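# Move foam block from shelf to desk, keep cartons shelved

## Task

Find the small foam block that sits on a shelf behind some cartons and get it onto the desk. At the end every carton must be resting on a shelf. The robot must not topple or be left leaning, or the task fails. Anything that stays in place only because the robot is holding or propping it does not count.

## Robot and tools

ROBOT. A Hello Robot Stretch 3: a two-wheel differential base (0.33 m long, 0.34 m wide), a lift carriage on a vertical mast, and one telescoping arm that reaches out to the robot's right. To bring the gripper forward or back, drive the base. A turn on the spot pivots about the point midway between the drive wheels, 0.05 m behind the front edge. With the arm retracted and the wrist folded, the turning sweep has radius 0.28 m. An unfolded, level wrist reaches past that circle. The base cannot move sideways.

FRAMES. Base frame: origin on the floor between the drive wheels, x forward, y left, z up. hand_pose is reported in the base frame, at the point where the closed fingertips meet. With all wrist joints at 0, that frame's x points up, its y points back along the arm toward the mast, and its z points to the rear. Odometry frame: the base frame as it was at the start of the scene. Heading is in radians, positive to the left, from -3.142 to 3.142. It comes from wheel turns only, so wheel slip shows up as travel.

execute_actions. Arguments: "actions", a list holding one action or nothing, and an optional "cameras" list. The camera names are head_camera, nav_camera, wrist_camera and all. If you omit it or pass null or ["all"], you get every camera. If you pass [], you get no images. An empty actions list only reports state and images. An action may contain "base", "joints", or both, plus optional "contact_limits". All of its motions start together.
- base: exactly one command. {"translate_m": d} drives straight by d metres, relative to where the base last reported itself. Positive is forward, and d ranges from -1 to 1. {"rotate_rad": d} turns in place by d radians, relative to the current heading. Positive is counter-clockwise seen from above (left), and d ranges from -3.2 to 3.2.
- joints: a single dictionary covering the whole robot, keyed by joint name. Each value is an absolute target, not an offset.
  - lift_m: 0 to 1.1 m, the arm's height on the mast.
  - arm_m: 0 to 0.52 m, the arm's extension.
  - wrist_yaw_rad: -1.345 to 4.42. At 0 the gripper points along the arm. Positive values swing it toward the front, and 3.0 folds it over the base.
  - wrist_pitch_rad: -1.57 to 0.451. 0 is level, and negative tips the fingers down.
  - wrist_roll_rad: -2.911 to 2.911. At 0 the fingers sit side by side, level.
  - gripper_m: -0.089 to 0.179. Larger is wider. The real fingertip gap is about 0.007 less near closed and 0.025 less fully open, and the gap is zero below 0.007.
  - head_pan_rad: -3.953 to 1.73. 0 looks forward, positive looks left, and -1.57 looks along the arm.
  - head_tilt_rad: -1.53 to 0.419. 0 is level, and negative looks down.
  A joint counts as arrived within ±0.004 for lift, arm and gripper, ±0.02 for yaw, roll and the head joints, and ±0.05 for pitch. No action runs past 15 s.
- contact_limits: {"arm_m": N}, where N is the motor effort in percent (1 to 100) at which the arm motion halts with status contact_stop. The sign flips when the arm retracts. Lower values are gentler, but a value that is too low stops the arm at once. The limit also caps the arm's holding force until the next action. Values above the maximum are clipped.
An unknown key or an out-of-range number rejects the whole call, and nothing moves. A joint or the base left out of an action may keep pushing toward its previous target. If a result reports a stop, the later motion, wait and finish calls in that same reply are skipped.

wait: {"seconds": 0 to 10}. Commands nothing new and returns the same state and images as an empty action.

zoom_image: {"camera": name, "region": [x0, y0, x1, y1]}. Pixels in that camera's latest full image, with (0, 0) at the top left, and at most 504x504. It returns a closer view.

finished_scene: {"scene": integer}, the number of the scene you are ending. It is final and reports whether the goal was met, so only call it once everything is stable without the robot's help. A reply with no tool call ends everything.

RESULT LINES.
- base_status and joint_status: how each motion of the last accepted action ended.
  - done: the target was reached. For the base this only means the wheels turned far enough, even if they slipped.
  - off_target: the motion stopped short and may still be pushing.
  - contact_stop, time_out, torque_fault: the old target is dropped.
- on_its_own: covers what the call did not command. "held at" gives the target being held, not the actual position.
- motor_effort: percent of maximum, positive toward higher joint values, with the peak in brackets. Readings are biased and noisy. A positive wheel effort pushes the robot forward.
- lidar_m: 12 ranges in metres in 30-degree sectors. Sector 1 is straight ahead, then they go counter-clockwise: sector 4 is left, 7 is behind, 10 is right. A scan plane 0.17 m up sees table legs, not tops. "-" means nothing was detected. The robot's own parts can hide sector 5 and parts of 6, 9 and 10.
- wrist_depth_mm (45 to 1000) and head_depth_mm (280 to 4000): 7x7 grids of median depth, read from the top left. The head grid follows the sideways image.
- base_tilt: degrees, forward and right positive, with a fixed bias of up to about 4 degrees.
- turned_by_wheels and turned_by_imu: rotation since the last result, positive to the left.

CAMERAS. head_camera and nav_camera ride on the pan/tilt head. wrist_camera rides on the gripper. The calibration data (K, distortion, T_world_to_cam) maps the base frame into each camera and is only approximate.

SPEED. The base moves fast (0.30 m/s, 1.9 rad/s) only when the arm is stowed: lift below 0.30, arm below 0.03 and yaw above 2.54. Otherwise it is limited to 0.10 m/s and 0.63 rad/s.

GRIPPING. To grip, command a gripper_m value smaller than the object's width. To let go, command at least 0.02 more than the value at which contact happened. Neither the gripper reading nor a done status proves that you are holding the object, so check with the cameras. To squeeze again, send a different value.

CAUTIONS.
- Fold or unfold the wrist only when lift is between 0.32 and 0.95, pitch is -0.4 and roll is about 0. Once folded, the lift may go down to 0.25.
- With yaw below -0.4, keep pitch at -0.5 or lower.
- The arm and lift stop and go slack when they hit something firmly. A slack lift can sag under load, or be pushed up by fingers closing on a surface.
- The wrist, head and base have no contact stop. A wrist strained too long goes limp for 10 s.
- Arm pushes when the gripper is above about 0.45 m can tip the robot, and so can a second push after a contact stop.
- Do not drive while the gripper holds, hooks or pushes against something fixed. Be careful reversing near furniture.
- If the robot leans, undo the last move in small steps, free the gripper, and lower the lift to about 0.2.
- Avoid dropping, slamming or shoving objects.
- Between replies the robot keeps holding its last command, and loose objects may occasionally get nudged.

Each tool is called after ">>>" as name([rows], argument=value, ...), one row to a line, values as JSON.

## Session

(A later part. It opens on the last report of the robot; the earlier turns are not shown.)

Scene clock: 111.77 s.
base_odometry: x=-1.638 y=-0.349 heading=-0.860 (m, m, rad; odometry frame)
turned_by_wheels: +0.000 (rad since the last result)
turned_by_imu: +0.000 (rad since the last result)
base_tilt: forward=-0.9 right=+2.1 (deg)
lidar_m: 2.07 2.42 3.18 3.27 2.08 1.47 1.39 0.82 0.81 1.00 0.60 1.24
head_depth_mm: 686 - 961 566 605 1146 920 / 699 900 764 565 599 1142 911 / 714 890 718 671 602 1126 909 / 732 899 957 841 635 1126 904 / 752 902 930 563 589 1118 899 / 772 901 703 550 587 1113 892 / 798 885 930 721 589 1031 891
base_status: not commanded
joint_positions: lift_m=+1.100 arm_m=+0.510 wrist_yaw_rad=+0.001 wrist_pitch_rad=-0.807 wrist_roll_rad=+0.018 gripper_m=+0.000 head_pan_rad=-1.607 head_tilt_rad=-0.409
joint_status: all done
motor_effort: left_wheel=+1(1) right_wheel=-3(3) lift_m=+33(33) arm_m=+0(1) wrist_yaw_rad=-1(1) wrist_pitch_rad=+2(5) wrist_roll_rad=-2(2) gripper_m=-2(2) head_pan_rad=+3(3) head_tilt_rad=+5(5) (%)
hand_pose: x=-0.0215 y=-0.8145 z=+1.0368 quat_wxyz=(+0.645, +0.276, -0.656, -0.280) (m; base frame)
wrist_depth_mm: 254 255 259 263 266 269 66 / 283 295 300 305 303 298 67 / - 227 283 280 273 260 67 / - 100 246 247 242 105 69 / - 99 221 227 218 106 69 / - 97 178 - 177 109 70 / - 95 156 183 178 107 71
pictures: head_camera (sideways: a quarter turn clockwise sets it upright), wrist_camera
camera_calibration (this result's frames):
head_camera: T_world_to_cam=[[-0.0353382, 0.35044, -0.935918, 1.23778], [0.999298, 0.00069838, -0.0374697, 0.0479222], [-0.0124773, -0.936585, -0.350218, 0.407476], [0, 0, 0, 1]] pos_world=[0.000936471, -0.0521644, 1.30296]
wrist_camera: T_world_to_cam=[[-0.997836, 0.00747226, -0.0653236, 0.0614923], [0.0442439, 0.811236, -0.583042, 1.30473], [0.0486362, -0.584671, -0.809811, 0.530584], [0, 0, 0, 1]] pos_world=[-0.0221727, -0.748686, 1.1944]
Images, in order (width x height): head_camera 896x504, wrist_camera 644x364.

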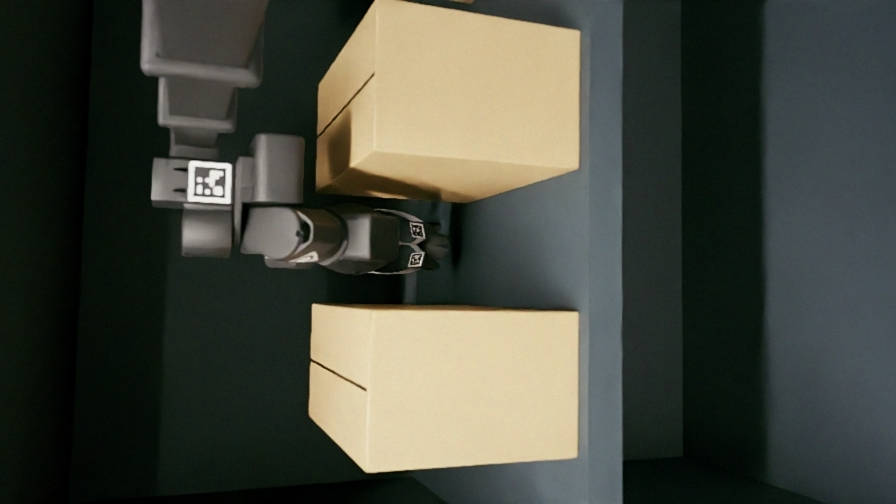

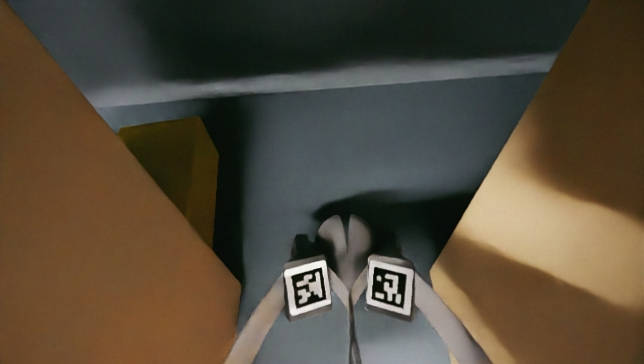

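>>> execute_actions([
  {"joints":{"wrist_pitch_rad":-0.1,"arm_m":0.0},"contact_limits":{"arm_m":10}},
], cameras=[])

>>> execute_actions([
  {"base":{"rotate_rad":-0.35}},
], cameras=[])

>>> execute_actions([
  {"base":{"translate_m":0.26}},
], cameras=[])

>>> execute_actions([
  {"base":{"rotate_rad":0.35},"joints":{"head_tilt_rad":-0.5}},
], cameras=[])

>>> execute_actions([
  {"joints":{"arm_m":0.1}},
])

Scene clock: 118.67 s.
base_odometry: x=-1.638 y=-0.349 heading=-0.860 (m, m, rad; odometry frame)
turned_by_wheels: +0.000 (rad since the last result)
turned_by_imu: -0.001 (rad since the last result)
base_tilt: forward=-0.9 right=+2.0 (deg)
lidar_m: 2.06 2.43 3.19 3.28 2.08 1.46 1.39 0.83 0.81 1.01 0.60 1.24
head_depth_mm: 680 905 - - - - - / 696 899 - - - - - / 710 896 - - - - - / 728 892 - - - - - / 750 900 933 557 588 1119 897 / 767 898 704 552 584 1117 893 / 791 885 930 723 589 1038 893
base_status: not commanded
joint_positions: lift_m=+1.100 arm_m=+0.002 wrist_yaw_rad=+0.001 wrist_pitch_rad=-0.126 wrist_roll_rad=+0.018 gripper_m=+0.000 head_pan_rad=-1.607 head_tilt_rad=-0.409
joint_status: all done
joint sent to its limit — the command would take arm_m past its lower limit, so that joint was sent only as far as its limit.
motor_effort: left_wheel=+1(1) right_wheel=-3(3) lift_m=+33(33) arm_m=-3(3) wrist_yaw_rad=+0(1) wrist_pitch_rad=+8(8) wrist_roll_rad=-1(2) gripper_m=-3(3) head_pan_rad=+3(3) head_tilt_rad=+5(5) (%)
contact_limits: arm_m 10 (drawing in: default 16, maximum 26; extending or still: default 20, maximum 33)
hand_pose: x=-0.0213 y=-0.3977 z=+1.1825 quat_wxyz=(+0.700, +0.044, -0.712, -0.045) (m; base frame)
wrist_depth_mm: 337 481 653 684 681 693 616 / 334 474 713 714 704 717 636 / 334 472 749 753 749 751 604 / 326 465 384 772 383 455 386 / 339 467 345 619 351 354 371 / 357 448 366 - 361 405 378 / 909 384 372 373 373 371 370
pictures: none
No camera images: the call's "cameras" was empty. Leave "cameras" out to get every camera's image.

Scene clock: 120.33 s.
base_odometry: x=-1.638 y=-0.349 heading=-1.210 (m, m, rad; odometry frame)
turned_by_wheels: -0.350 (rad since the last result)
turned_by_imu: -0.349 (rad since the last result)
base_tilt: forward=-0.9 right=+2.0 (deg)
lidar_m: 1.24 2.36 2.56 3.63 3.26 1.76 1.41 1.39 0.81 0.97 0.66 0.60
head_depth_mm: 681 818 - - - - - / 695 939 - - - - - / 711 1014 - - - - - / 728 976 - - - - - / 752 945 980 586 615 1119 901 / 772 911 705 568 594 1110 896 / 794 880 921 776 594 1085 892
base_status: done
joint_positions: lift_m=+1.100 arm_m=+0.002 wrist_yaw_rad=+0.001 wrist_pitch_rad=-0.126 wrist_roll_rad=+0.018 gripper_m=+0.000 head_pan_rad=-1.607 head_tilt_rad=-0.409
joint_status: not commanded
motor_effort: left_wheel=+1(6) right_wheel=-3(7) lift_m=+33(33) arm_m=-3(3) wrist_yaw_rad=-1(1) wrist_pitch_rad=+8(8) wrist_roll_rad=-1(1) gripper_m=-2(2) head_pan_rad=+3(3) head_tilt_rad=+4(5) (%)
hand_pose: x=-0.0213 y=-0.3977 z=+1.1825 quat_wxyz=(+0.700, +0.044, -0.712, -0.045) (m; base frame)
wrist_depth_mm: 574 609 650 686 654 510 - / 617 650 740 800 731 519 - / 637 689 744 825 721 534 - / 432 683 432 593 444 512 - / 297 477 374 381 458 537 - / 309 446 381 - 483 556 - / 311 367 387 424 904 612 -
pictures: none
No camera images: the call's "cameras" was empty. Leave "cameras" out to get every camera's image.

Scene clock: 124.23 s.
base_odometry: x=-1.546 y=-0.592 heading=-1.210 (m, m, rad; odometry frame)
turned_by_wheels: +0.000 (rad since the last result)
turned_by_imu: +0.001 (rad since the last result)
base_tilt: forward=-0.9 right=+2.0 (deg)
lidar_m: 0.99 2.13 2.30 3.46 3.85 2.07 1.65 1.63 0.95 0.91 0.45 1.00
head_depth_mm: 681 986 - - - - - / 697 939 - - - - - / 710 908 - - - - - / 731 869 - - - - - / 753 848 878 473 506 1041 899 / 765 818 841 492 523 1006 897 / 742 789 828 818 592 500 893
base_status: done
joint_positions: lift_m=+1.100 arm_m=+0.002 wrist_yaw_rad=+0.001 wrist_pitch_rad=-0.126 wrist_roll_rad=+0.018 gripper_m=+0.000 head_pan_rad=-1.607 head_tilt_rad=-0.409
joint_status: not commanded
motor_effort: left_wheel=+1(6) right_wheel=-4(1) lift_m=+33(33) arm_m=-3(3) wrist_yaw_rad=-1(1) wrist_pitch_rad=+8(9) wrist_roll_rad=-2(1) gripper_m=-3(2) head_pan_rad=+3(3) head_tilt_rad=+5(5) (%)
hand_pose: x=-0.0213 y=-0.3977 z=+1.1825 quat_wxyz=(+0.700, +0.044, -0.712, -0.045) (m; base frame)
wrist_depth_mm: 293 534 587 650 717 703 591 / 280 567 629 687 780 795 617 / 266 577 648 724 771 714 592 / 254 518 430 421 430 364 435 / 244 469 271 269 394 357 452 / 232 437 439 - 376 382 456 / 222 360 360 303 359 393 663
pictures: none
No camera images: the call's "cameras" was empty. Leave "cameras" out to get every camera's image.

Scene clock: 125.73 s.
base_odometry: x=-1.546 y=-0.592 heading=-0.860 (m, m, rad; odometry frame)
turned_by_wheels: +0.350 (rad since the last result)
turned_by_imu: +0.349 (rad since the last result)
base_tilt: forward=-0.9 right=+2.0 (deg)
lidar_m: 1.81 2.18 2.89 3.36 2.43 1.72 1.63 0.95 0.95 0.45 0.94 0.98
head_depth_mm: 756 - - - - - 809 / 753 - - - - - - / 748 - - - - - - / 755 - - - - - 819 / 359 385 415 447 493 546 608 / 756 816 877 962 1046 1159 1290 / 763 820 882 958 1042 1145 1270
base_status: done
joint_positions: lift_m=+1.100 arm_m=+0.002 wrist_yaw_rad=+0.001 wrist_pitch_rad=-0.126 wrist_roll_rad=+0.018 gripper_m=+0.000 head_pan_rad=-1.607 head_tilt_rad=-0.494
joint_status: all done
motor_effort: left_wheel=-2(6) right_wheel=+1(5) lift_m=+33(33) arm_m=-3(3) wrist_yaw_rad=-1(1) wrist_pitch_rad=+8(8) wrist_roll_rad=-2(1) gripper_m=-3(2) head_pan_rad=+3(3) head_tilt_rad=-2(13) (%)
hand_pose: x=-0.0213 y=-0.3977 z=+1.1825 quat_wxyz=(+0.700, +0.044, -0.712, -0.045) (m; base frame)
wrist_depth_mm: 617 611 188 604 606 596 595 / 633 640 197 613 628 625 622 / 660 674 207 648 661 660 640 / 701 687 213 671 382 328 376 / 715 714 226 578 261 238 329 / 768 765 749 - 250 248 341 / 791 785 800 355 335 261 334
pictures: none
No camera images: the call's "cameras" was empty. Leave "cameras" out to get every camera's image.

Scene clock: 127.70 s.
base_odometry: x=-1.546 y=-0.592 heading=-0.860 (m, m, rad; odometry frame)
turned_by_wheels: +0.000 (rad since the last result)
turned_by_imu: +0.000 (rad since the last result)
base_tilt: forward=-0.9 right=+2.1 (deg)
lidar_m: 1.80 2.18 2.88 3.36 2.43 1.72 1.63 0.95 0.95 0.45 0.94 0.98
head_depth_mm: - - - - 511 1033 850 / 756 - - - 511 1020 843 / 759 - - - 515 1022 839 / 756 - - 683 521 1015 840 / 359 385 416 451 495 544 610 / 761 814 874 960 1049 1158 1285 / 766 821 883 952 1045 1153 1277
base_status: not commanded
joint_positions: lift_m=+1.100 arm_m=+0.100 wrist_yaw_rad=+0.001 wrist_pitch_rad=-0.126 wrist_roll_rad=+0.018 gripper_m=+0.000 head_pan_rad=-1.607 head_tilt_rad=-0.494
joint_status: all done
motor_effort: left_wheel=-2(2) right_wheel=+1(1) lift_m=+33(33) arm_m=+1(1) wrist_yaw_rad=-1(1) wrist_pitch_rad=+8(8) wrist_roll_rad=-2(1) gripper_m=-2(2) head_pan_rad=+3(3) head_tilt_rad=-2(2) (%)
hand_pose: x=-0.0213 y=-0.4959 z=+1.1825 quat_wxyz=(+0.700, +0.044, -0.712, -0.045) (m; base frame)
wrist_depth_mm: 517 98 144 504 507 505 518 / 541 101 140 533 532 539 537 / 575 106 136 551 554 554 554 / 600 111 132 569 577 331 391 / 627 116 129 600 251 207 202 / 652 122 125 - 224 160 149 / 691 676 128 352 334 146 145
pictures: head_camera (sideways: a quarter turn clockwise sets it upright), nav_camera (sideways: a quarter turn counterclockwise sets it upright), wrist_camera
camera_calibration (this result's frames):
head_camera: T_world_to_cam=[[-0.0325726, 0.428935, -0.902748, 1.19448], [0.999408, 0.00394333, -0.0341866, 0.0436433], [-0.011104, -0.903327, -0.428809, 0.509741], [0, 0, 0, 1]] pos_world=[0.000949903, -0.0520616, 1.29838]
nav_camera: T_world_to_cam=[[-0.0669922, -0.48459, 0.872172, -1.08756], [-0.997728, 0.0387881, -0.0550851, 0.127752], [-0.0071362, -0.873881, -0.486088, 0.59338], [0, 0, 0, 1]] pos_world=[0.0588386, -0.0134331, 1.24401]
wrist_camera: T_world_to_cam=[[-0.997816, -0.0358423, -0.0554813, 0.035645], [0.044155, 0.262744, -0.963855, 1.30956], [0.0491241, -0.9642, -0.260587, -0.0028143], [0, 0, 0, 1]] pos_world=[-0.0221184, -0.345515, 1.26347]
Images, in order (width x height): head_camera 896x504, nav_camera 672x504, wrist_camera 644x364.

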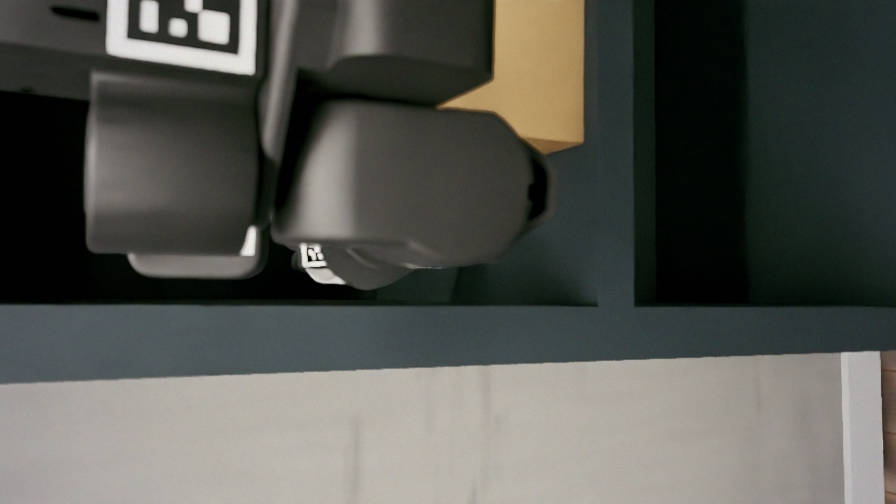

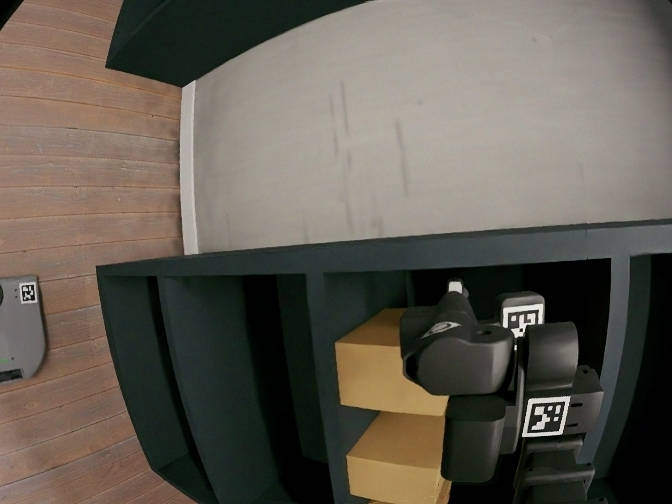

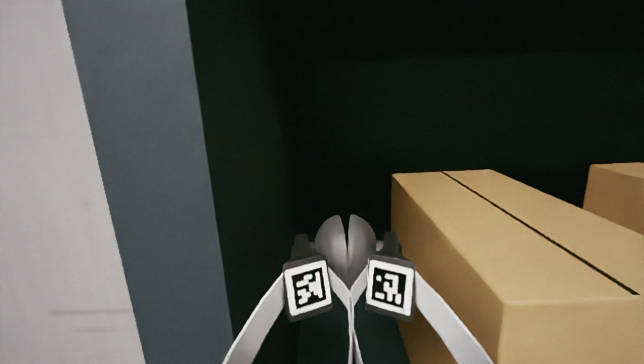

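>>> execute_actions([
  {"base":{"translate_m":-0.015}},
], cameras=[])

>>> execute_actions([
  {"joints":{"arm_m":0.33},"contact_limits":{"arm_m":8}},
], cameras=[])

>>> execute_actions([
  {"joints":{"wrist_pitch_rad":-0.8}},
], cameras=["head_camera"])

>>> execute_actions([
  {"base":{"translate_m":-0.12}},
], cameras=["head_camera","wrist_camera"])

Scene clock: 129.93 s.
base_odometry: x=-1.556 y=-0.580 heading=-0.860 (m, m, rad; odometry frame)
turned_by_wheels: +0.000 (rad since the last result)
turned_by_imu: -0.001 (rad since the last result)
base_tilt: forward=-0.9 right=+2.1 (deg)
lidar_m: 1.82 2.20 2.91 3.35 2.41 1.70 1.62 0.94 0.95 0.45 0.95 1.00
head_depth_mm: - - - - 514 1034 851 / 757 - - - 510 1032 848 / 755 - - - 515 1024 843 / 755 - - 686 522 1022 840 / 483 499 520 545 505 601 639 / 359 390 420 935 1021 1144 1267 / 765 819 881 958 1043 1153 1279
base_status: done
joint_positions: lift_m=+1.100 arm_m=+0.100 wrist_yaw_rad=+0.001 wrist_pitch_rad=-0.126 wrist_roll_rad=+0.018 gripper_m=+0.000 head_pan_rad=-1.607 head_tilt_rad=-0.494
joint_status: not commanded
motor_effort: left_wheel=-2(7) right_wheel=+0(2) lift_m=+33(33) arm_m=+1(1) wrist_yaw_rad=-1(1) wrist_pitch_rad=+9(8) wrist_roll_rad=-1(1) gripper_m=-2(2) head_pan_rad=+3(3) head_tilt_rad=-2(2) (%)
hand_pose: x=-0.0213 y=-0.4959 z=+1.1825 quat_wxyz=(+0.700, +0.044, -0.712, -0.045) (m; base frame)
wrist_depth_mm: 99 100 197 515 518 517 511 / 104 103 191 530 531 532 532 / 108 107 187 560 558 551 550 / 578 111 182 577 348 574 365 / 617 116 177 593 234 207 204 / 658 122 173 - 180 153 149 / 680 128 150 364 295 146 146
pictures: none
No camera images: the call's "cameras" was empty. Leave "cameras" out to get every camera's image.

Scene clock: 132.87 s.
base_odometry: x=-1.556 y=-0.580 heading=-0.860 (m, m, rad; odometry frame)
turned_by_wheels: +0.000 (rad since the last result)
turned_by_imu: -0.001 (rad since the last result)
base_tilt: forward=-0.9 right=+2.1 (deg)
lidar_m: 1.82 2.20 2.90 3.36 2.41 1.70 1.62 0.94 0.95 0.45 0.94 1.00
head_depth_mm: 754 841 504 474 512 1032 847 / 752 - 457 472 509 1025 842 / 750 - 606 601 517 1021 842 / 755 823 892 721 521 1018 837 / 484 502 522 544 504 601 639 / 358 389 420 937 1013 1145 1270 / 764 818 879 958 1042 1150 1276
base_status: not commanded
joint_positions: lift_m=+1.100 arm_m=+0.330 wrist_yaw_rad=+0.001 wrist_pitch_rad=-0.125 wrist_roll_rad=+0.018 gripper_m=+0.000 head_pan_rad=-1.607 head_tilt_rad=-0.494
joint_status: all done
motor_effort: left_wheel=-2(1) right_wheel=+0(0) lift_m=+33(33) arm_m=+1(0) wrist_yaw_rad=-1(1) wrist_pitch_rad=+8(8) wrist_roll_rad=-2(2) gripper_m=-2(2) head_pan_rad=+3(3) head_tilt_rad=-3(2) (%)
contact_limits: arm_m 8 (drawing in: default 16, maximum 26; extending or still: default 20, maximum 33)
hand_pose: x=-0.0213 y=-0.7259 z=+1.1826 quat_wxyz=(+0.700, +0.044, -0.712, -0.045) (m; base frame)
wrist_depth_mm: 87 115 237 302 302 302 303 / 86 114 230 316 314 317 317 / - 113 225 327 326 328 328 / - 111 217 343 344 343 343 / - 110 213 353 354 363 357 / - 108 206 - 368 151 147 / - 107 181 367 354 120 117
pictures: none
No camera images: the call's "cameras" was empty. Leave "cameras" out to get every camera's image.

Scene clock: 134.07 s.
base_odometry: x=-1.556 y=-0.580 heading=-0.860 (m, m, rad; odometry frame)
turned_by_wheels: +0.000 (rad since the last result)
turned_by_imu: +0.000 (rad since the last result)
base_tilt: forward=-0.9 right=+2.0 (deg)
lidar_m: 1.82 2.20 2.90 3.37 2.40 1.70 1.62 0.93 0.95 0.45 0.94 1.00
head_depth_mm: 759 844 504 474 513 1034 850 / 754 - 457 472 510 1025 844 / 751 - 542 597 517 1021 846 / 757 813 - 684 523 1017 842 / 483 502 521 544 502 603 637 / 358 388 420 939 1027 1137 1264 / 760 821 883 955 1045 1147 1276
base_status: not commanded
joint_positions: lift_m=+1.100 arm_m=+0.330 wrist_yaw_rad=+0.001 wrist_pitch_rad=-0.807 wrist_roll_rad=+0.018 gripper_m=+0.000 head_pan_rad=-1.607 head_tilt_rad=-0.494
joint_status: all done
motor_effort: left_wheel=-2(2) right_wheel=+0(1) lift_m=+33(33) arm_m=+1(1) wrist_yaw_rad=-1(1) wrist_pitch_rad=+2(6) wrist_roll_rad=-1(1) gripper_m=-2(2) head_pan_rad=+3(3) head_tilt_rad=-3(3) (%)
hand_pose: x=-0.0215 y=-0.6345 z=+1.0368 quat_wxyz=(+0.645, +0.275, -0.656, -0.280) (m; base frame)
wrist_depth_mm: 86 114 234 341 335 91 60 / - 112 223 321 288 92 61 / - 110 217 283 197 94 62 / - 108 207 247 204 96 62 / - 106 201 227 183 98 63 / - 104 192 - 161 99 64 / - 102 167 183 178 97 65
pictures: head_camera (sideways: a quarter turn clockwise sets it upright)
camera_calibration (this result's frames):
head_camera: T_world_to_cam=[[-0.0325692, 0.429029, -0.902703, 1.19442], [0.999408, 0.00394702, -0.0341824, 0.0436378], [-0.0111023, -0.903282, -0.428904, 0.509864], [0, 0, 0, 1]] pos_world=[0.000949923, -0.0520612, 1.29838]
Images, in order (width x height): head_camera 896x504.

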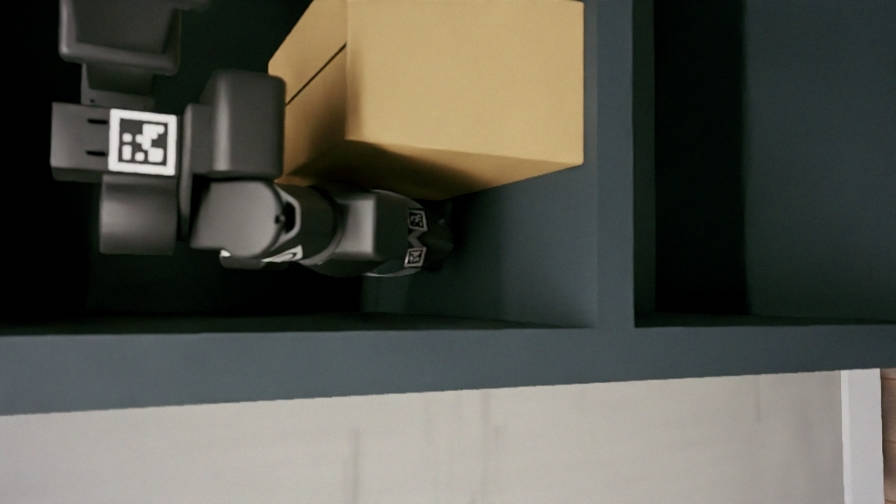

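Scene clock: 136.47 s.
base_odometry: x=-1.634 y=-0.490 heading=-0.860 (m, m, rad; odometry frame)
turned_by_wheels: +0.000 (rad since the last result)
turned_by_imu: -0.001 (rad since the last result)
base_tilt: forward=-0.9 right=+2.0 (deg)
lidar_m: 1.94 2.32 3.01 3.34 2.24 1.57 1.50 0.84 0.94 0.67 0.48 1.11
head_depth_mm: 761 854 505 478 521 1031 851 / 759 - 457 474 514 1028 848 / 754 - 498 500 516 1021 835 / 761 818 - 682 544 1020 839 / 762 818 880 716 542 1010 836 / 760 805 867 707 537 951 813 / 581 581 584 589 515 599 621
base_status: done
joint_positions: lift_m=+1.100 arm_m=+0.330 wrist_yaw_rad=+0.001 wrist_pitch_rad=-0.808 wrist_roll_rad=+0.018 gripper_m=+0.000 head_pan_rad=-1.607 head_tilt_rad=-0.494
joint_status: not commanded
motor_effort: left_wheel=-2(6) right_wheel=+0(6) lift_m=+33(34) arm_m=+1(1) wrist_yaw_rad=-1(1) wrist_pitch_rad=+2(2) wrist_roll_rad=-2(1) gripper_m=-2(2) head_pan_rad=+3(3) head_tilt_rad=-2(2) (%)
hand_pose: x=-0.0215 y=-0.6344 z=+1.0367 quat_wxyz=(+0.645, +0.276, -0.656, -0.280) (m; base frame)
wrist_depth_mm: 224 322 345 346 111 58 - / 222 314 337 255 116 59 - / 221 287 287 248 122 61 - / 216 256 253 248 128 62 47 / 214 232 225 227 119 64 48 / 206 208 204 - 106 66 48 / 191 188 185 181 174 65 48
pictures: head_camera (sideways: a quarter turn clockwise sets it upright), wrist_camera
camera_calibration (this result's frames):
head_camera: T_world_to_cam=[[-0.0325691, 0.429029, -0.902703, 1.19442], [0.999408, 0.00394667, -0.0341824, 0.0436378], [-0.0111026, -0.903282, -0.428904, 0.509864], [0, 0, 0, 1]] pos_world=[0.000949904, -0.0520612, 1.29838]
wrist_camera: T_world_to_cam=[[-0.997847, 0.00744845, -0.0651638, 0.0599433], [0.0441186, 0.811389, -0.58284, 1.15853], [0.0485319, -0.58446, -0.80997, 0.636119], [0, 0, 0, 1]] pos_world=[-0.0221703, -0.568675, 1.19438]
Images, in order (width x height): head_camera 896x504, wrist_camera 644x364.

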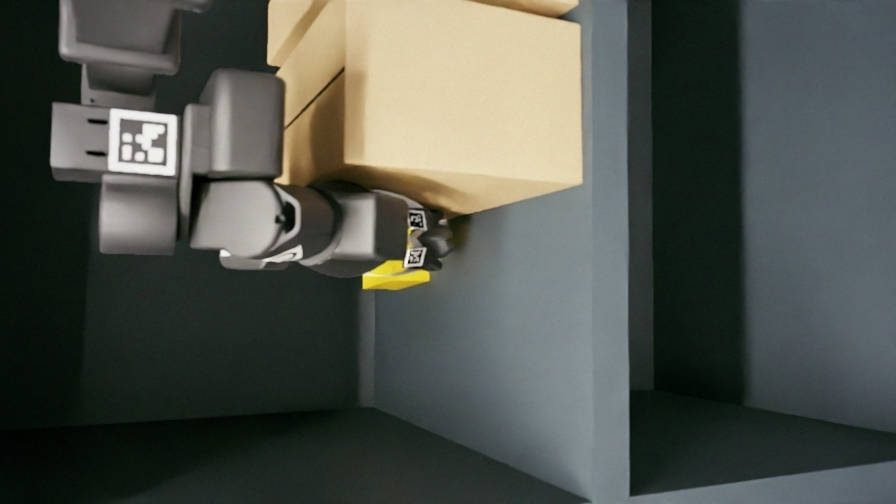

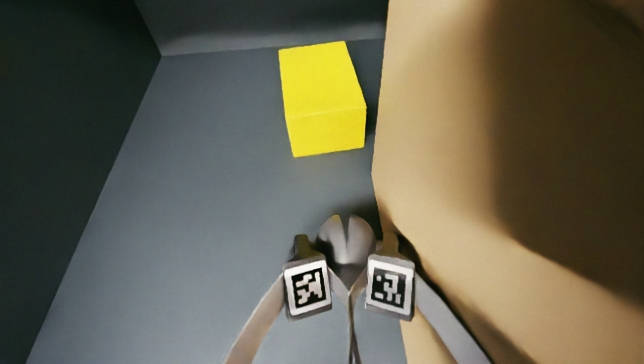

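>>> execute_actions([
  {"base":{"translate_m":0.02},"joints":{"wrist_pitch_rad":-0.5}},
], cameras=[])

>>> execute_actions([
  {"joints":{"arm_m":0.46},"contact_limits":{"arm_m":8}},
], cameras=[])

>>> execute_actions([
  {"joints":{"gripper_m":0.11,"wrist_pitch_rad":-0.62}},
], cameras=["head_camera","wrist_camera"])

Scene clock: 138.73 s.
base_odometry: x=-1.621 y=-0.505 heading=-0.860 (m, m, rad; odometry frame)
turned_by_wheels: +0.000 (rad since the last result)
turned_by_imu: +0.000 (rad since the last result)
base_tilt: forward=-0.9 right=+2.1 (deg)
lidar_m: 1.91 2.30 3.01 3.35 2.27 1.59 1.52 0.85 0.96 0.57 0.47 1.09
head_depth_mm: 760 850 505 475 516 1036 850 / 756 - 457 473 513 1026 845 / 756 - 549 610 527 1022 843 / 758 810 871 720 546 1013 838 / 759 814 880 716 541 1011 837 / 743 794 856 675 537 890 791 / 498 499 502 506 503 553 616
base_status: done
joint_positions: lift_m=+1.100 arm_m=+0.330 wrist_yaw_rad=+0.001 wrist_pitch_rad=-0.523 wrist_roll_rad=+0.018 gripper_m=+0.000 head_pan_rad=-1.607 head_tilt_rad=-0.494
joint_status: all done
motor_effort: left_wheel=-2(4) right_wheel=+0(6) lift_m=+33(33) arm_m=+1(1) wrist_yaw_rad=-1(1) wrist_pitch_rad=+8(9) wrist_roll_rad=-1(1) gripper_m=-2(2) head_pan_rad=+3(3) head_tilt_rad=-2(2) (%)
hand_pose: x=-0.0214 y=-0.6846 z=+1.0896 quat_wxyz=(+0.677, +0.182, -0.689, -0.185) (m; base frame)
wrist_depth_mm: 208 290 302 310 306 311 312 / 205 286 331 339 334 128 123 / 202 284 373 374 369 100 93 / 200 276 382 364 335 95 75 / 197 272 317 311 174 96 66 / 196 259 271 - 155 98 64 / 192 233 233 229 216 97 65
pictures: none
No camera images: the call's "cameras" was empty. Leave "cameras" out to get every camera's image.

Scene clock: 140.93 s.
base_odometry: x=-1.621 y=-0.505 heading=-0.860 (m, m, rad; odometry frame)
turned_by_wheels: +0.000 (rad since the last result)
turned_by_imu: +0.000 (rad since the last result)
base_tilt: forward=-0.9 right=+2.1 (deg)
lidar_m: 1.92 2.29 2.99 3.34 2.27 1.60 1.52 0.85 0.96 0.57 0.47 1.09
head_depth_mm: 763 849 504 477 515 1033 851 / 764 836 498 473 512 1030 844 / 759 - 612 612 526 1023 845 / 760 818 890 721 544 1024 842 / 761 814 881 713 541 1014 835 / 746 793 859 676 537 892 788 / 499 499 503 506 504 555 617
base_status: not commanded
joint_positions: lift_m=+1.100 arm_m=+0.460 wrist_yaw_rad=+0.001 wrist_pitch_rad=-0.522 wrist_roll_rad=+0.018 gripper_m=+0.000 head_pan_rad=-1.607 head_tilt_rad=-0.494
joint_status: all done
motor_effort: left_wheel=-2(1) right_wheel=+1(1) lift_m=+33(33) arm_m=+1(1) wrist_yaw_rad=-1(1) wrist_pitch_rad=+8(8) wrist_roll_rad=-1(2) gripper_m=-2(2) head_pan_rad=+3(3) head_tilt_rad=-2(3) (%)
contact_limits: arm_m 8 (drawing in: default 16, maximum 26; extending or still: default 20, maximum 33)
hand_pose: x=-0.0214 y=-0.8148 z=+1.0898 quat_wxyz=(+0.677, +0.181, -0.689, -0.184) (m; base frame)
wrist_depth_mm: 184 185 186 187 188 190 190 / 198 203 206 206 208 209 210 / 209 226 229 229 231 232 235 / 207 251 256 257 263 265 265 / 205 277 296 285 289 287 288 / 203 259 269 - 262 251 247 / 200 233 233 189 192 221 215
pictures: none
No camera images: the call's "cameras" was empty. Leave "cameras" out to get every camera's image.

Scene clock: 142.53 s.
base_odometry: x=-1.621 y=-0.505 heading=-0.860 (m, m, rad; odometry frame)
turned_by_wheels: +0.000 (rad since the last result)
turned_by_imu: +0.000 (rad since the last result)
base_tilt: forward=-0.9 right=+2.0 (deg)
lidar_m: 1.92 2.30 3.01 3.35 2.27 1.60 1.52 0.85 0.96 0.57 0.47 1.09
head_depth_mm: 761 847 504 474 514 1031 851 / 761 835 498 473 511 1023 843 / 760 - 852 651 527 1024 838 / 763 810 893 721 544 1017 839 / 760 817 878 717 542 1016 835 / 744 795 855 672 538 890 794 / 497 498 503 505 503 555 616
base_status: not commanded
joint_positions: lift_m=+1.100 arm_m=+0.460 wrist_yaw_rad=+0.001 wrist_pitch_rad=-0.630 wrist_roll_rad=+0.018 gripper_m=+0.110 head_pan_rad=-1.607 head_tilt_rad=-0.494
joint_status: all done
motor_effort: left_wheel=-2(1) right_wheel=+0(0) lift_m=+33(33) arm_m=+0(1) wrist_yaw_rad=-1(1) wrist_pitch_rad=+3(5) wrist_roll_rad=-2(1) gripper_m=+0(83) head_pan_rad=+3(3) head_tilt_rad=-2(3) (%)
hand_pose: x=-0.0214 y=-0.7976 z=+1.0681 quat_wxyz=(+0.666, +0.217, -0.678, -0.221) (m; base frame)
wrist_depth_mm: 189 191 194 195 196 198 200 / 207 213 215 218 220 223 224 / 209 240 245 249 250 253 257 / 208 266 282 287 288 284 284 / 204 265 280 269 261 261 251 / 201 243 234 190 219 - 220 / 198 216 211 168 169 198 198
pictures: head_camera (sideways: a quarter turn clockwise sets it upright), wrist_camera
camera_calibration (this result's frames):
head_camera: T_world_to_cam=[[-0.0325687, 0.429039, -0.902698, 1.19441], [0.999408, 0.00394705, -0.0341819, 0.0436372], [-0.0111024, -0.903277, -0.428914, 0.509878], [0, 0, 0, 1]] pos_world=[0.000949905, -0.0520612, 1.29838]
wrist_camera: T_world_to_cam=[[-0.99784, -0.00433476, -0.0655455, 0.0542591], [0.0440789, 0.695631, -0.717046, 1.36023], [0.0487037, -0.718386, -0.693938, 0.335443], [0, 0, 0, 1]] pos_world=[-0.0221527, -0.705004, 1.21168]
Images, in order (width x height): head_camera 896x504, wrist_camera 644x364.

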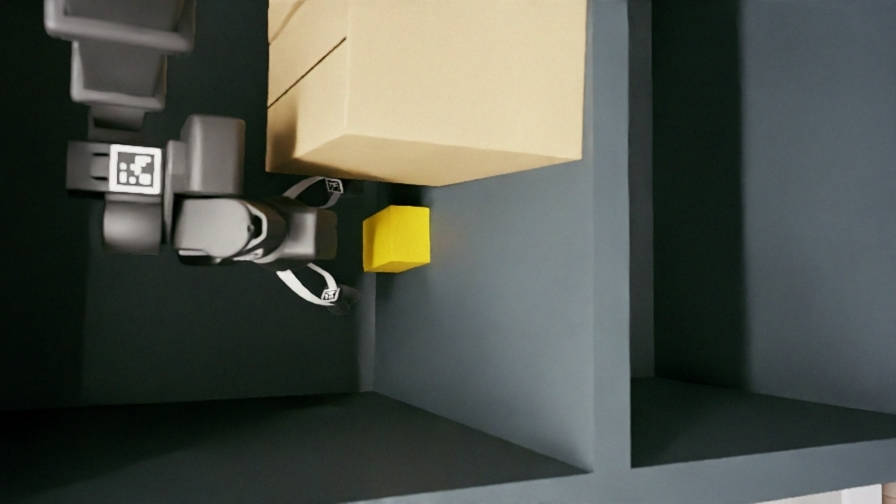

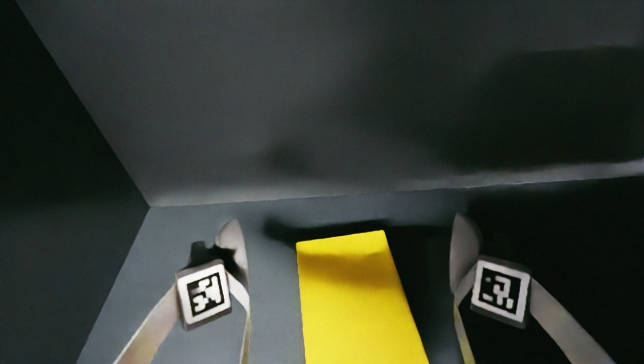

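Centered. Lower via pitch.

>>> execute_actions([
  {"joints":{"wrist_pitch_rad":-0.9,"arm_m":0.49}},
], cameras=["head_camera","wrist_camera"])

>>> execute_actions([
  {"joints":{"gripper_m":0.02}},
], cameras=["head_camera","wrist_camera"])

>>> execute_actions([
  {"joints":{"wrist_pitch_rad":-0.5,"arm_m":0.44}},
], cameras=["head_camera","wrist_camera"])

Scene clock: 144.50 s.
base_odometry: x=-1.621 y=-0.505 heading=-0.860 (m, m, rad; odometry frame)
turned_by_wheels: +0.000 (rad since the last result)
turned_by_imu: +0.000 (rad since the last result)
base_tilt: forward=-0.9 right=+2.0 (deg)
lidar_m: 1.92 2.29 3.00 3.37 2.27 1.60 1.52 0.86 0.96 0.57 0.47 1.09
head_depth_mm: 759 845 503 471 514 1038 846 / 761 835 497 472 512 1029 844 / 759 - 863 623 526 1023 845 / 762 808 875 722 544 1026 835 / 759 815 880 714 541 1012 835 / 744 796 853 675 537 889 794 / 498 500 503 505 503 552 617
base_status: not commanded
joint_positions: lift_m=+1.100 arm_m=+0.490 wrist_yaw_rad=+0.001 wrist_pitch_rad=-0.905 wrist_roll_rad=+0.018 gripper_m=+0.110 head_pan_rad=-1.607 head_tilt_rad=-0.494
joint_status: all done
motor_effort: left_wheel=-2(2) right_wheel=+0(0) lift_m=+33(33) arm_m=+1(1) wrist_yaw_rad=-1(1) wrist_pitch_rad=+2(2) wrist_roll_rad=-1(2) gripper_m=+0(0) head_pan_rad=+3(3) head_tilt_rad=-2(2) (%)
hand_pose: x=-0.0215 y=-0.7739 z=+1.0221 quat_wxyz=(+0.630, +0.307, -0.641, -0.312) (m; base frame)
wrist_depth_mm: 194 195 199 202 205 209 211 / 210 231 234 240 242 247 244 / 210 252 251 244 239 235 229 / 205 231 225 170 210 213 207 / 200 210 207 155 157 198 191 / 192 193 187 144 142 - 176 / 180 178 174 169 168 165 162
pictures: head_camera (sideways: a quarter turn clockwise sets it upright), wrist_camera
camera_calibration (this result's frames):
head_camera: T_world_to_cam=[[-0.0325688, 0.429039, -0.902698, 1.19441], [0.999408, 0.00394729, -0.0341819, 0.0436372], [-0.0111022, -0.903277, -0.428914, 0.509878], [0, 0, 0, 1]] pos_world=[0.000949918, -0.0520612, 1.29838]
wrist_camera: T_world_to_cam=[[-0.997849, 0.0138625, -0.0640641, 0.063844], [0.0441583, 0.864469, -0.500742, 1.22035], [0.04844, -0.502494, -0.863222, 0.660586], [0, 0, 0, 1]] pos_world=[-0.0221807, -0.723902, 1.18541]
Images, in order (width x height): head_camera 896x504, wrist_camera 644x364.

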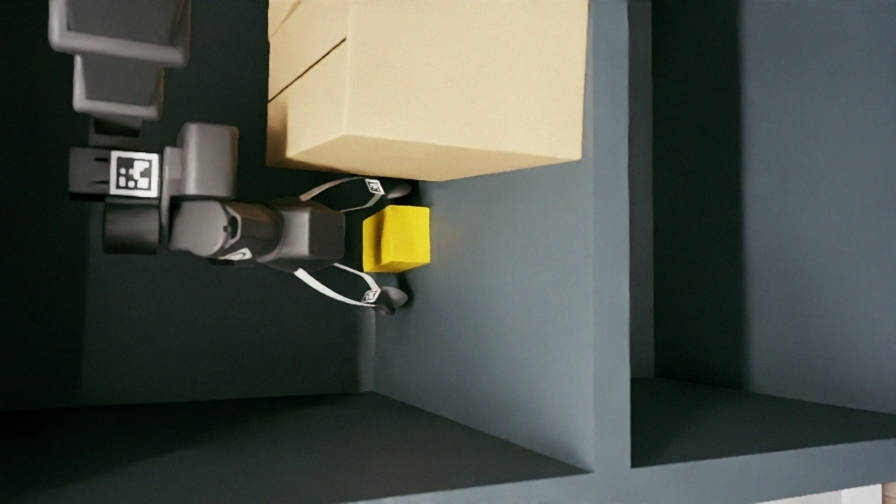

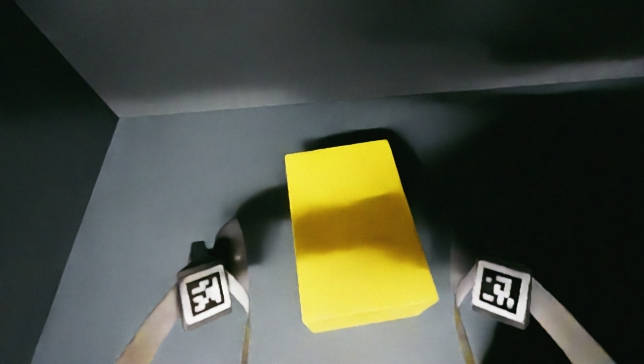

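Scene clock: 145.90 s.
base_odometry: x=-1.621 y=-0.505 heading=-0.860 (m, m, rad; odometry frame)
turned_by_wheels: +0.000 (rad since the last result)
turned_by_imu: +0.000 (rad since the last result)
base_tilt: forward=-0.8 right=+2.1 (deg)
lidar_m: 1.92 2.30 3.00 3.35 2.27 1.60 1.52 0.85 0.96 0.57 0.47 1.09
head_depth_mm: 761 843 503 472 514 1038 850 / 759 832 497 473 511 1031 845 / 763 - 859 624 525 1026 840 / 761 808 882 720 543 1017 838 / 761 816 882 714 541 1012 836 / 741 796 850 674 538 891 790 / 496 498 503 505 503 554 615
base_status: not commanded
joint_positions: lift_m=+1.100 arm_m=+0.490 wrist_yaw_rad=+0.001 wrist_pitch_rad=-0.908 wrist_roll_rad=+0.018 gripper_m=+0.021 head_pan_rad=-1.607 head_tilt_rad=-0.494
joint_status: all done
motor_effort: left_wheel=-2(2) right_wheel=+0(0) lift_m=+33(33) arm_m=+1(1) wrist_yaw_rad=-1(1) wrist_pitch_rad=+2(3) wrist_roll_rad=-1(1) gripper_m=-17(91) head_pan_rad=+3(3) head_tilt_rad=-2(2) (%)
hand_pose: x=-0.0215 y=-0.7734 z=+1.0217 quat_wxyz=(+0.630, +0.308, -0.641, -0.313) (m; base frame)
wrist_depth_mm: 194 197 199 202 206 209 211 / 212 231 235 241 242 246 243 / 211 253 250 244 239 234 229 / 207 231 225 167 211 211 208 / 201 209 208 151 152 195 190 / 192 192 193 139 137 180 175 / 180 178 174 167 165 166 163
pictures: head_camera (sideways: a quarter turn clockwise sets it upright), wrist_camera
camera_calibration (this result's frames):
head_camera: T_world_to_cam=[[-0.0325688, 0.42904, -0.902698, 1.19441], [0.999408, 0.00394718, -0.0341819, 0.0436372], [-0.0111023, -0.903277, -0.428914, 0.509878], [0, 0, 0, 1]] pos_world=[0.000949912, -0.0520612, 1.29838]
wrist_camera: T_world_to_cam=[[-0.99785, 0.0140243, -0.0640275, 0.0639014], [0.0441579, 0.865729, -0.498561, 1.21845], [0.0484385, -0.500317, -0.864487, 0.663534], [0, 0, 0, 1]] pos_world=[-0.0221808, -0.723768, 1.18518]
Images, in order (width x height): head_camera 896x504, wrist_camera 644x364.

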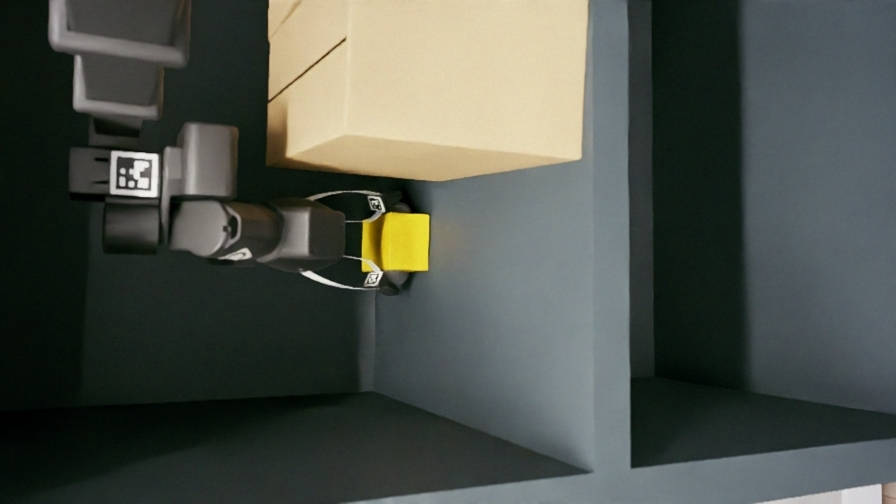

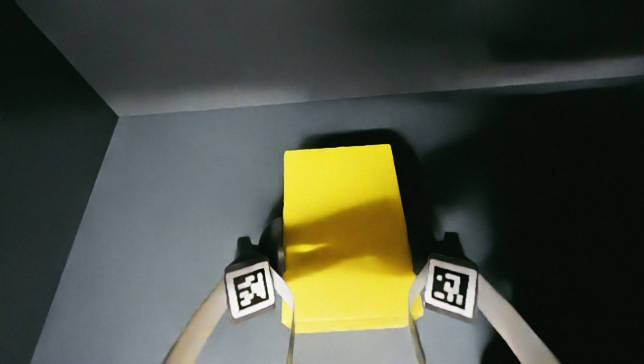

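Scene clock: 147.37 s.
base_odometry: x=-1.621 y=-0.505 heading=-0.860 (m, m, rad; odometry frame)
turned_by_wheels: +0.000 (rad since the last result)
turned_by_imu: +0.000 (rad since the last result)
base_tilt: forward=-0.9 right=+2.1 (deg)
lidar_m: 1.92 2.30 3.00 3.35 2.26 1.60 1.52 0.85 0.96 0.57 0.47 1.09
head_depth_mm: 757 846 504 472 515 1034 848 / 767 826 498 473 511 1026 848 / 755 - 862 654 528 1027 842 / 762 820 852 719 544 1013 839 / 759 819 880 715 540 1012 832 / 743 798 855 673 537 890 794 / 497 500 502 506 504 555 616
base_status: not commanded
joint_positions: lift_m=+1.100 arm_m=+0.440 wrist_yaw_rad=+0.001 wrist_pitch_rad=-0.527 wrist_roll_rad=+0.018 gripper_m=+0.021 head_pan_rad=-1.607 head_tilt_rad=-0.494
joint_status: all done
motor_effort: left_wheel=-2(1) right_wheel=+1(0) lift_m=+33(33) arm_m=-3(3) wrist_yaw_rad=-1(1) wrist_pitch_rad=+9(9) wrist_roll_rad=-1(1) gripper_m=-17(17) head_pan_rad=+3(3) head_tilt_rad=-2(2) (%)
hand_pose: x=-0.0214 y=-0.7946 z=+1.0889 quat_wxyz=(+0.677, +0.183, -0.688, -0.186) (m; base frame)
wrist_depth_mm: 197 203 203 207 207 208 210 / 211 224 225 226 228 230 231 / 210 247 248 248 254 255 257 / 207 268 280 168 279 289 291 / 204 280 304 151 152 291 287 / 201 261 274 139 137 252 246 / 197 234 229 216 216 219 215
pictures: head_camera (sideways: a quarter turn clockwise sets it upright), wrist_camera
camera_calibration (this result's frames):
head_camera: T_world_to_cam=[[-0.0325688, 0.429039, -0.902698, 1.19441], [0.999408, 0.00394729, -0.0341819, 0.0436372], [-0.0111022, -0.903277, -0.428914, 0.509877], [0, 0, 0, 1]] pos_world=[0.000949918, -0.0520612, 1.29838]
wrist_camera: T_world_to_cam=[[-0.997835, -0.0111407, -0.0648096, 0.0494495], [0.044072, 0.618165, -0.784812, 1.38526], [0.0488063, -0.78597, -0.616336, 0.213797], [0, 0, 0, 1]] pos_world=[-0.0221431, -0.687727, 1.22214]
Images, in order (width x height): head_camera 896x504, wrist_camera 644x364.

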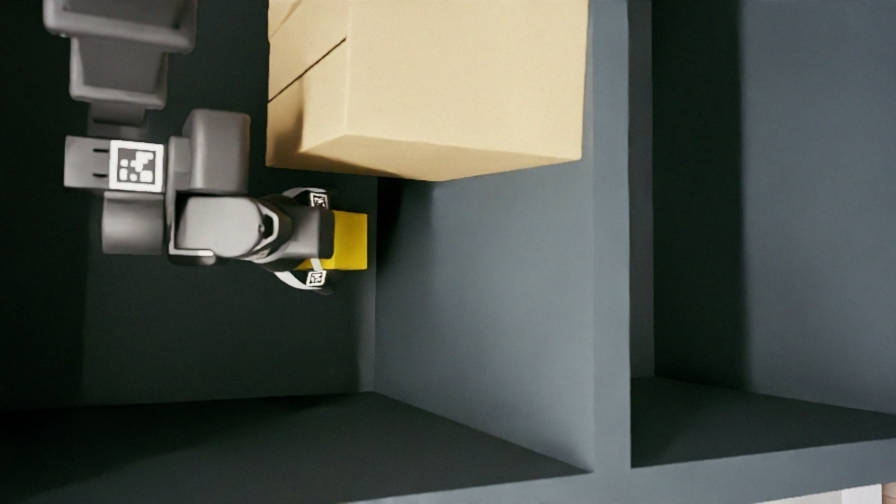

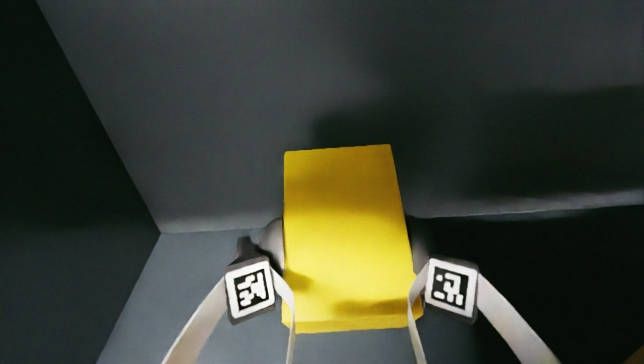

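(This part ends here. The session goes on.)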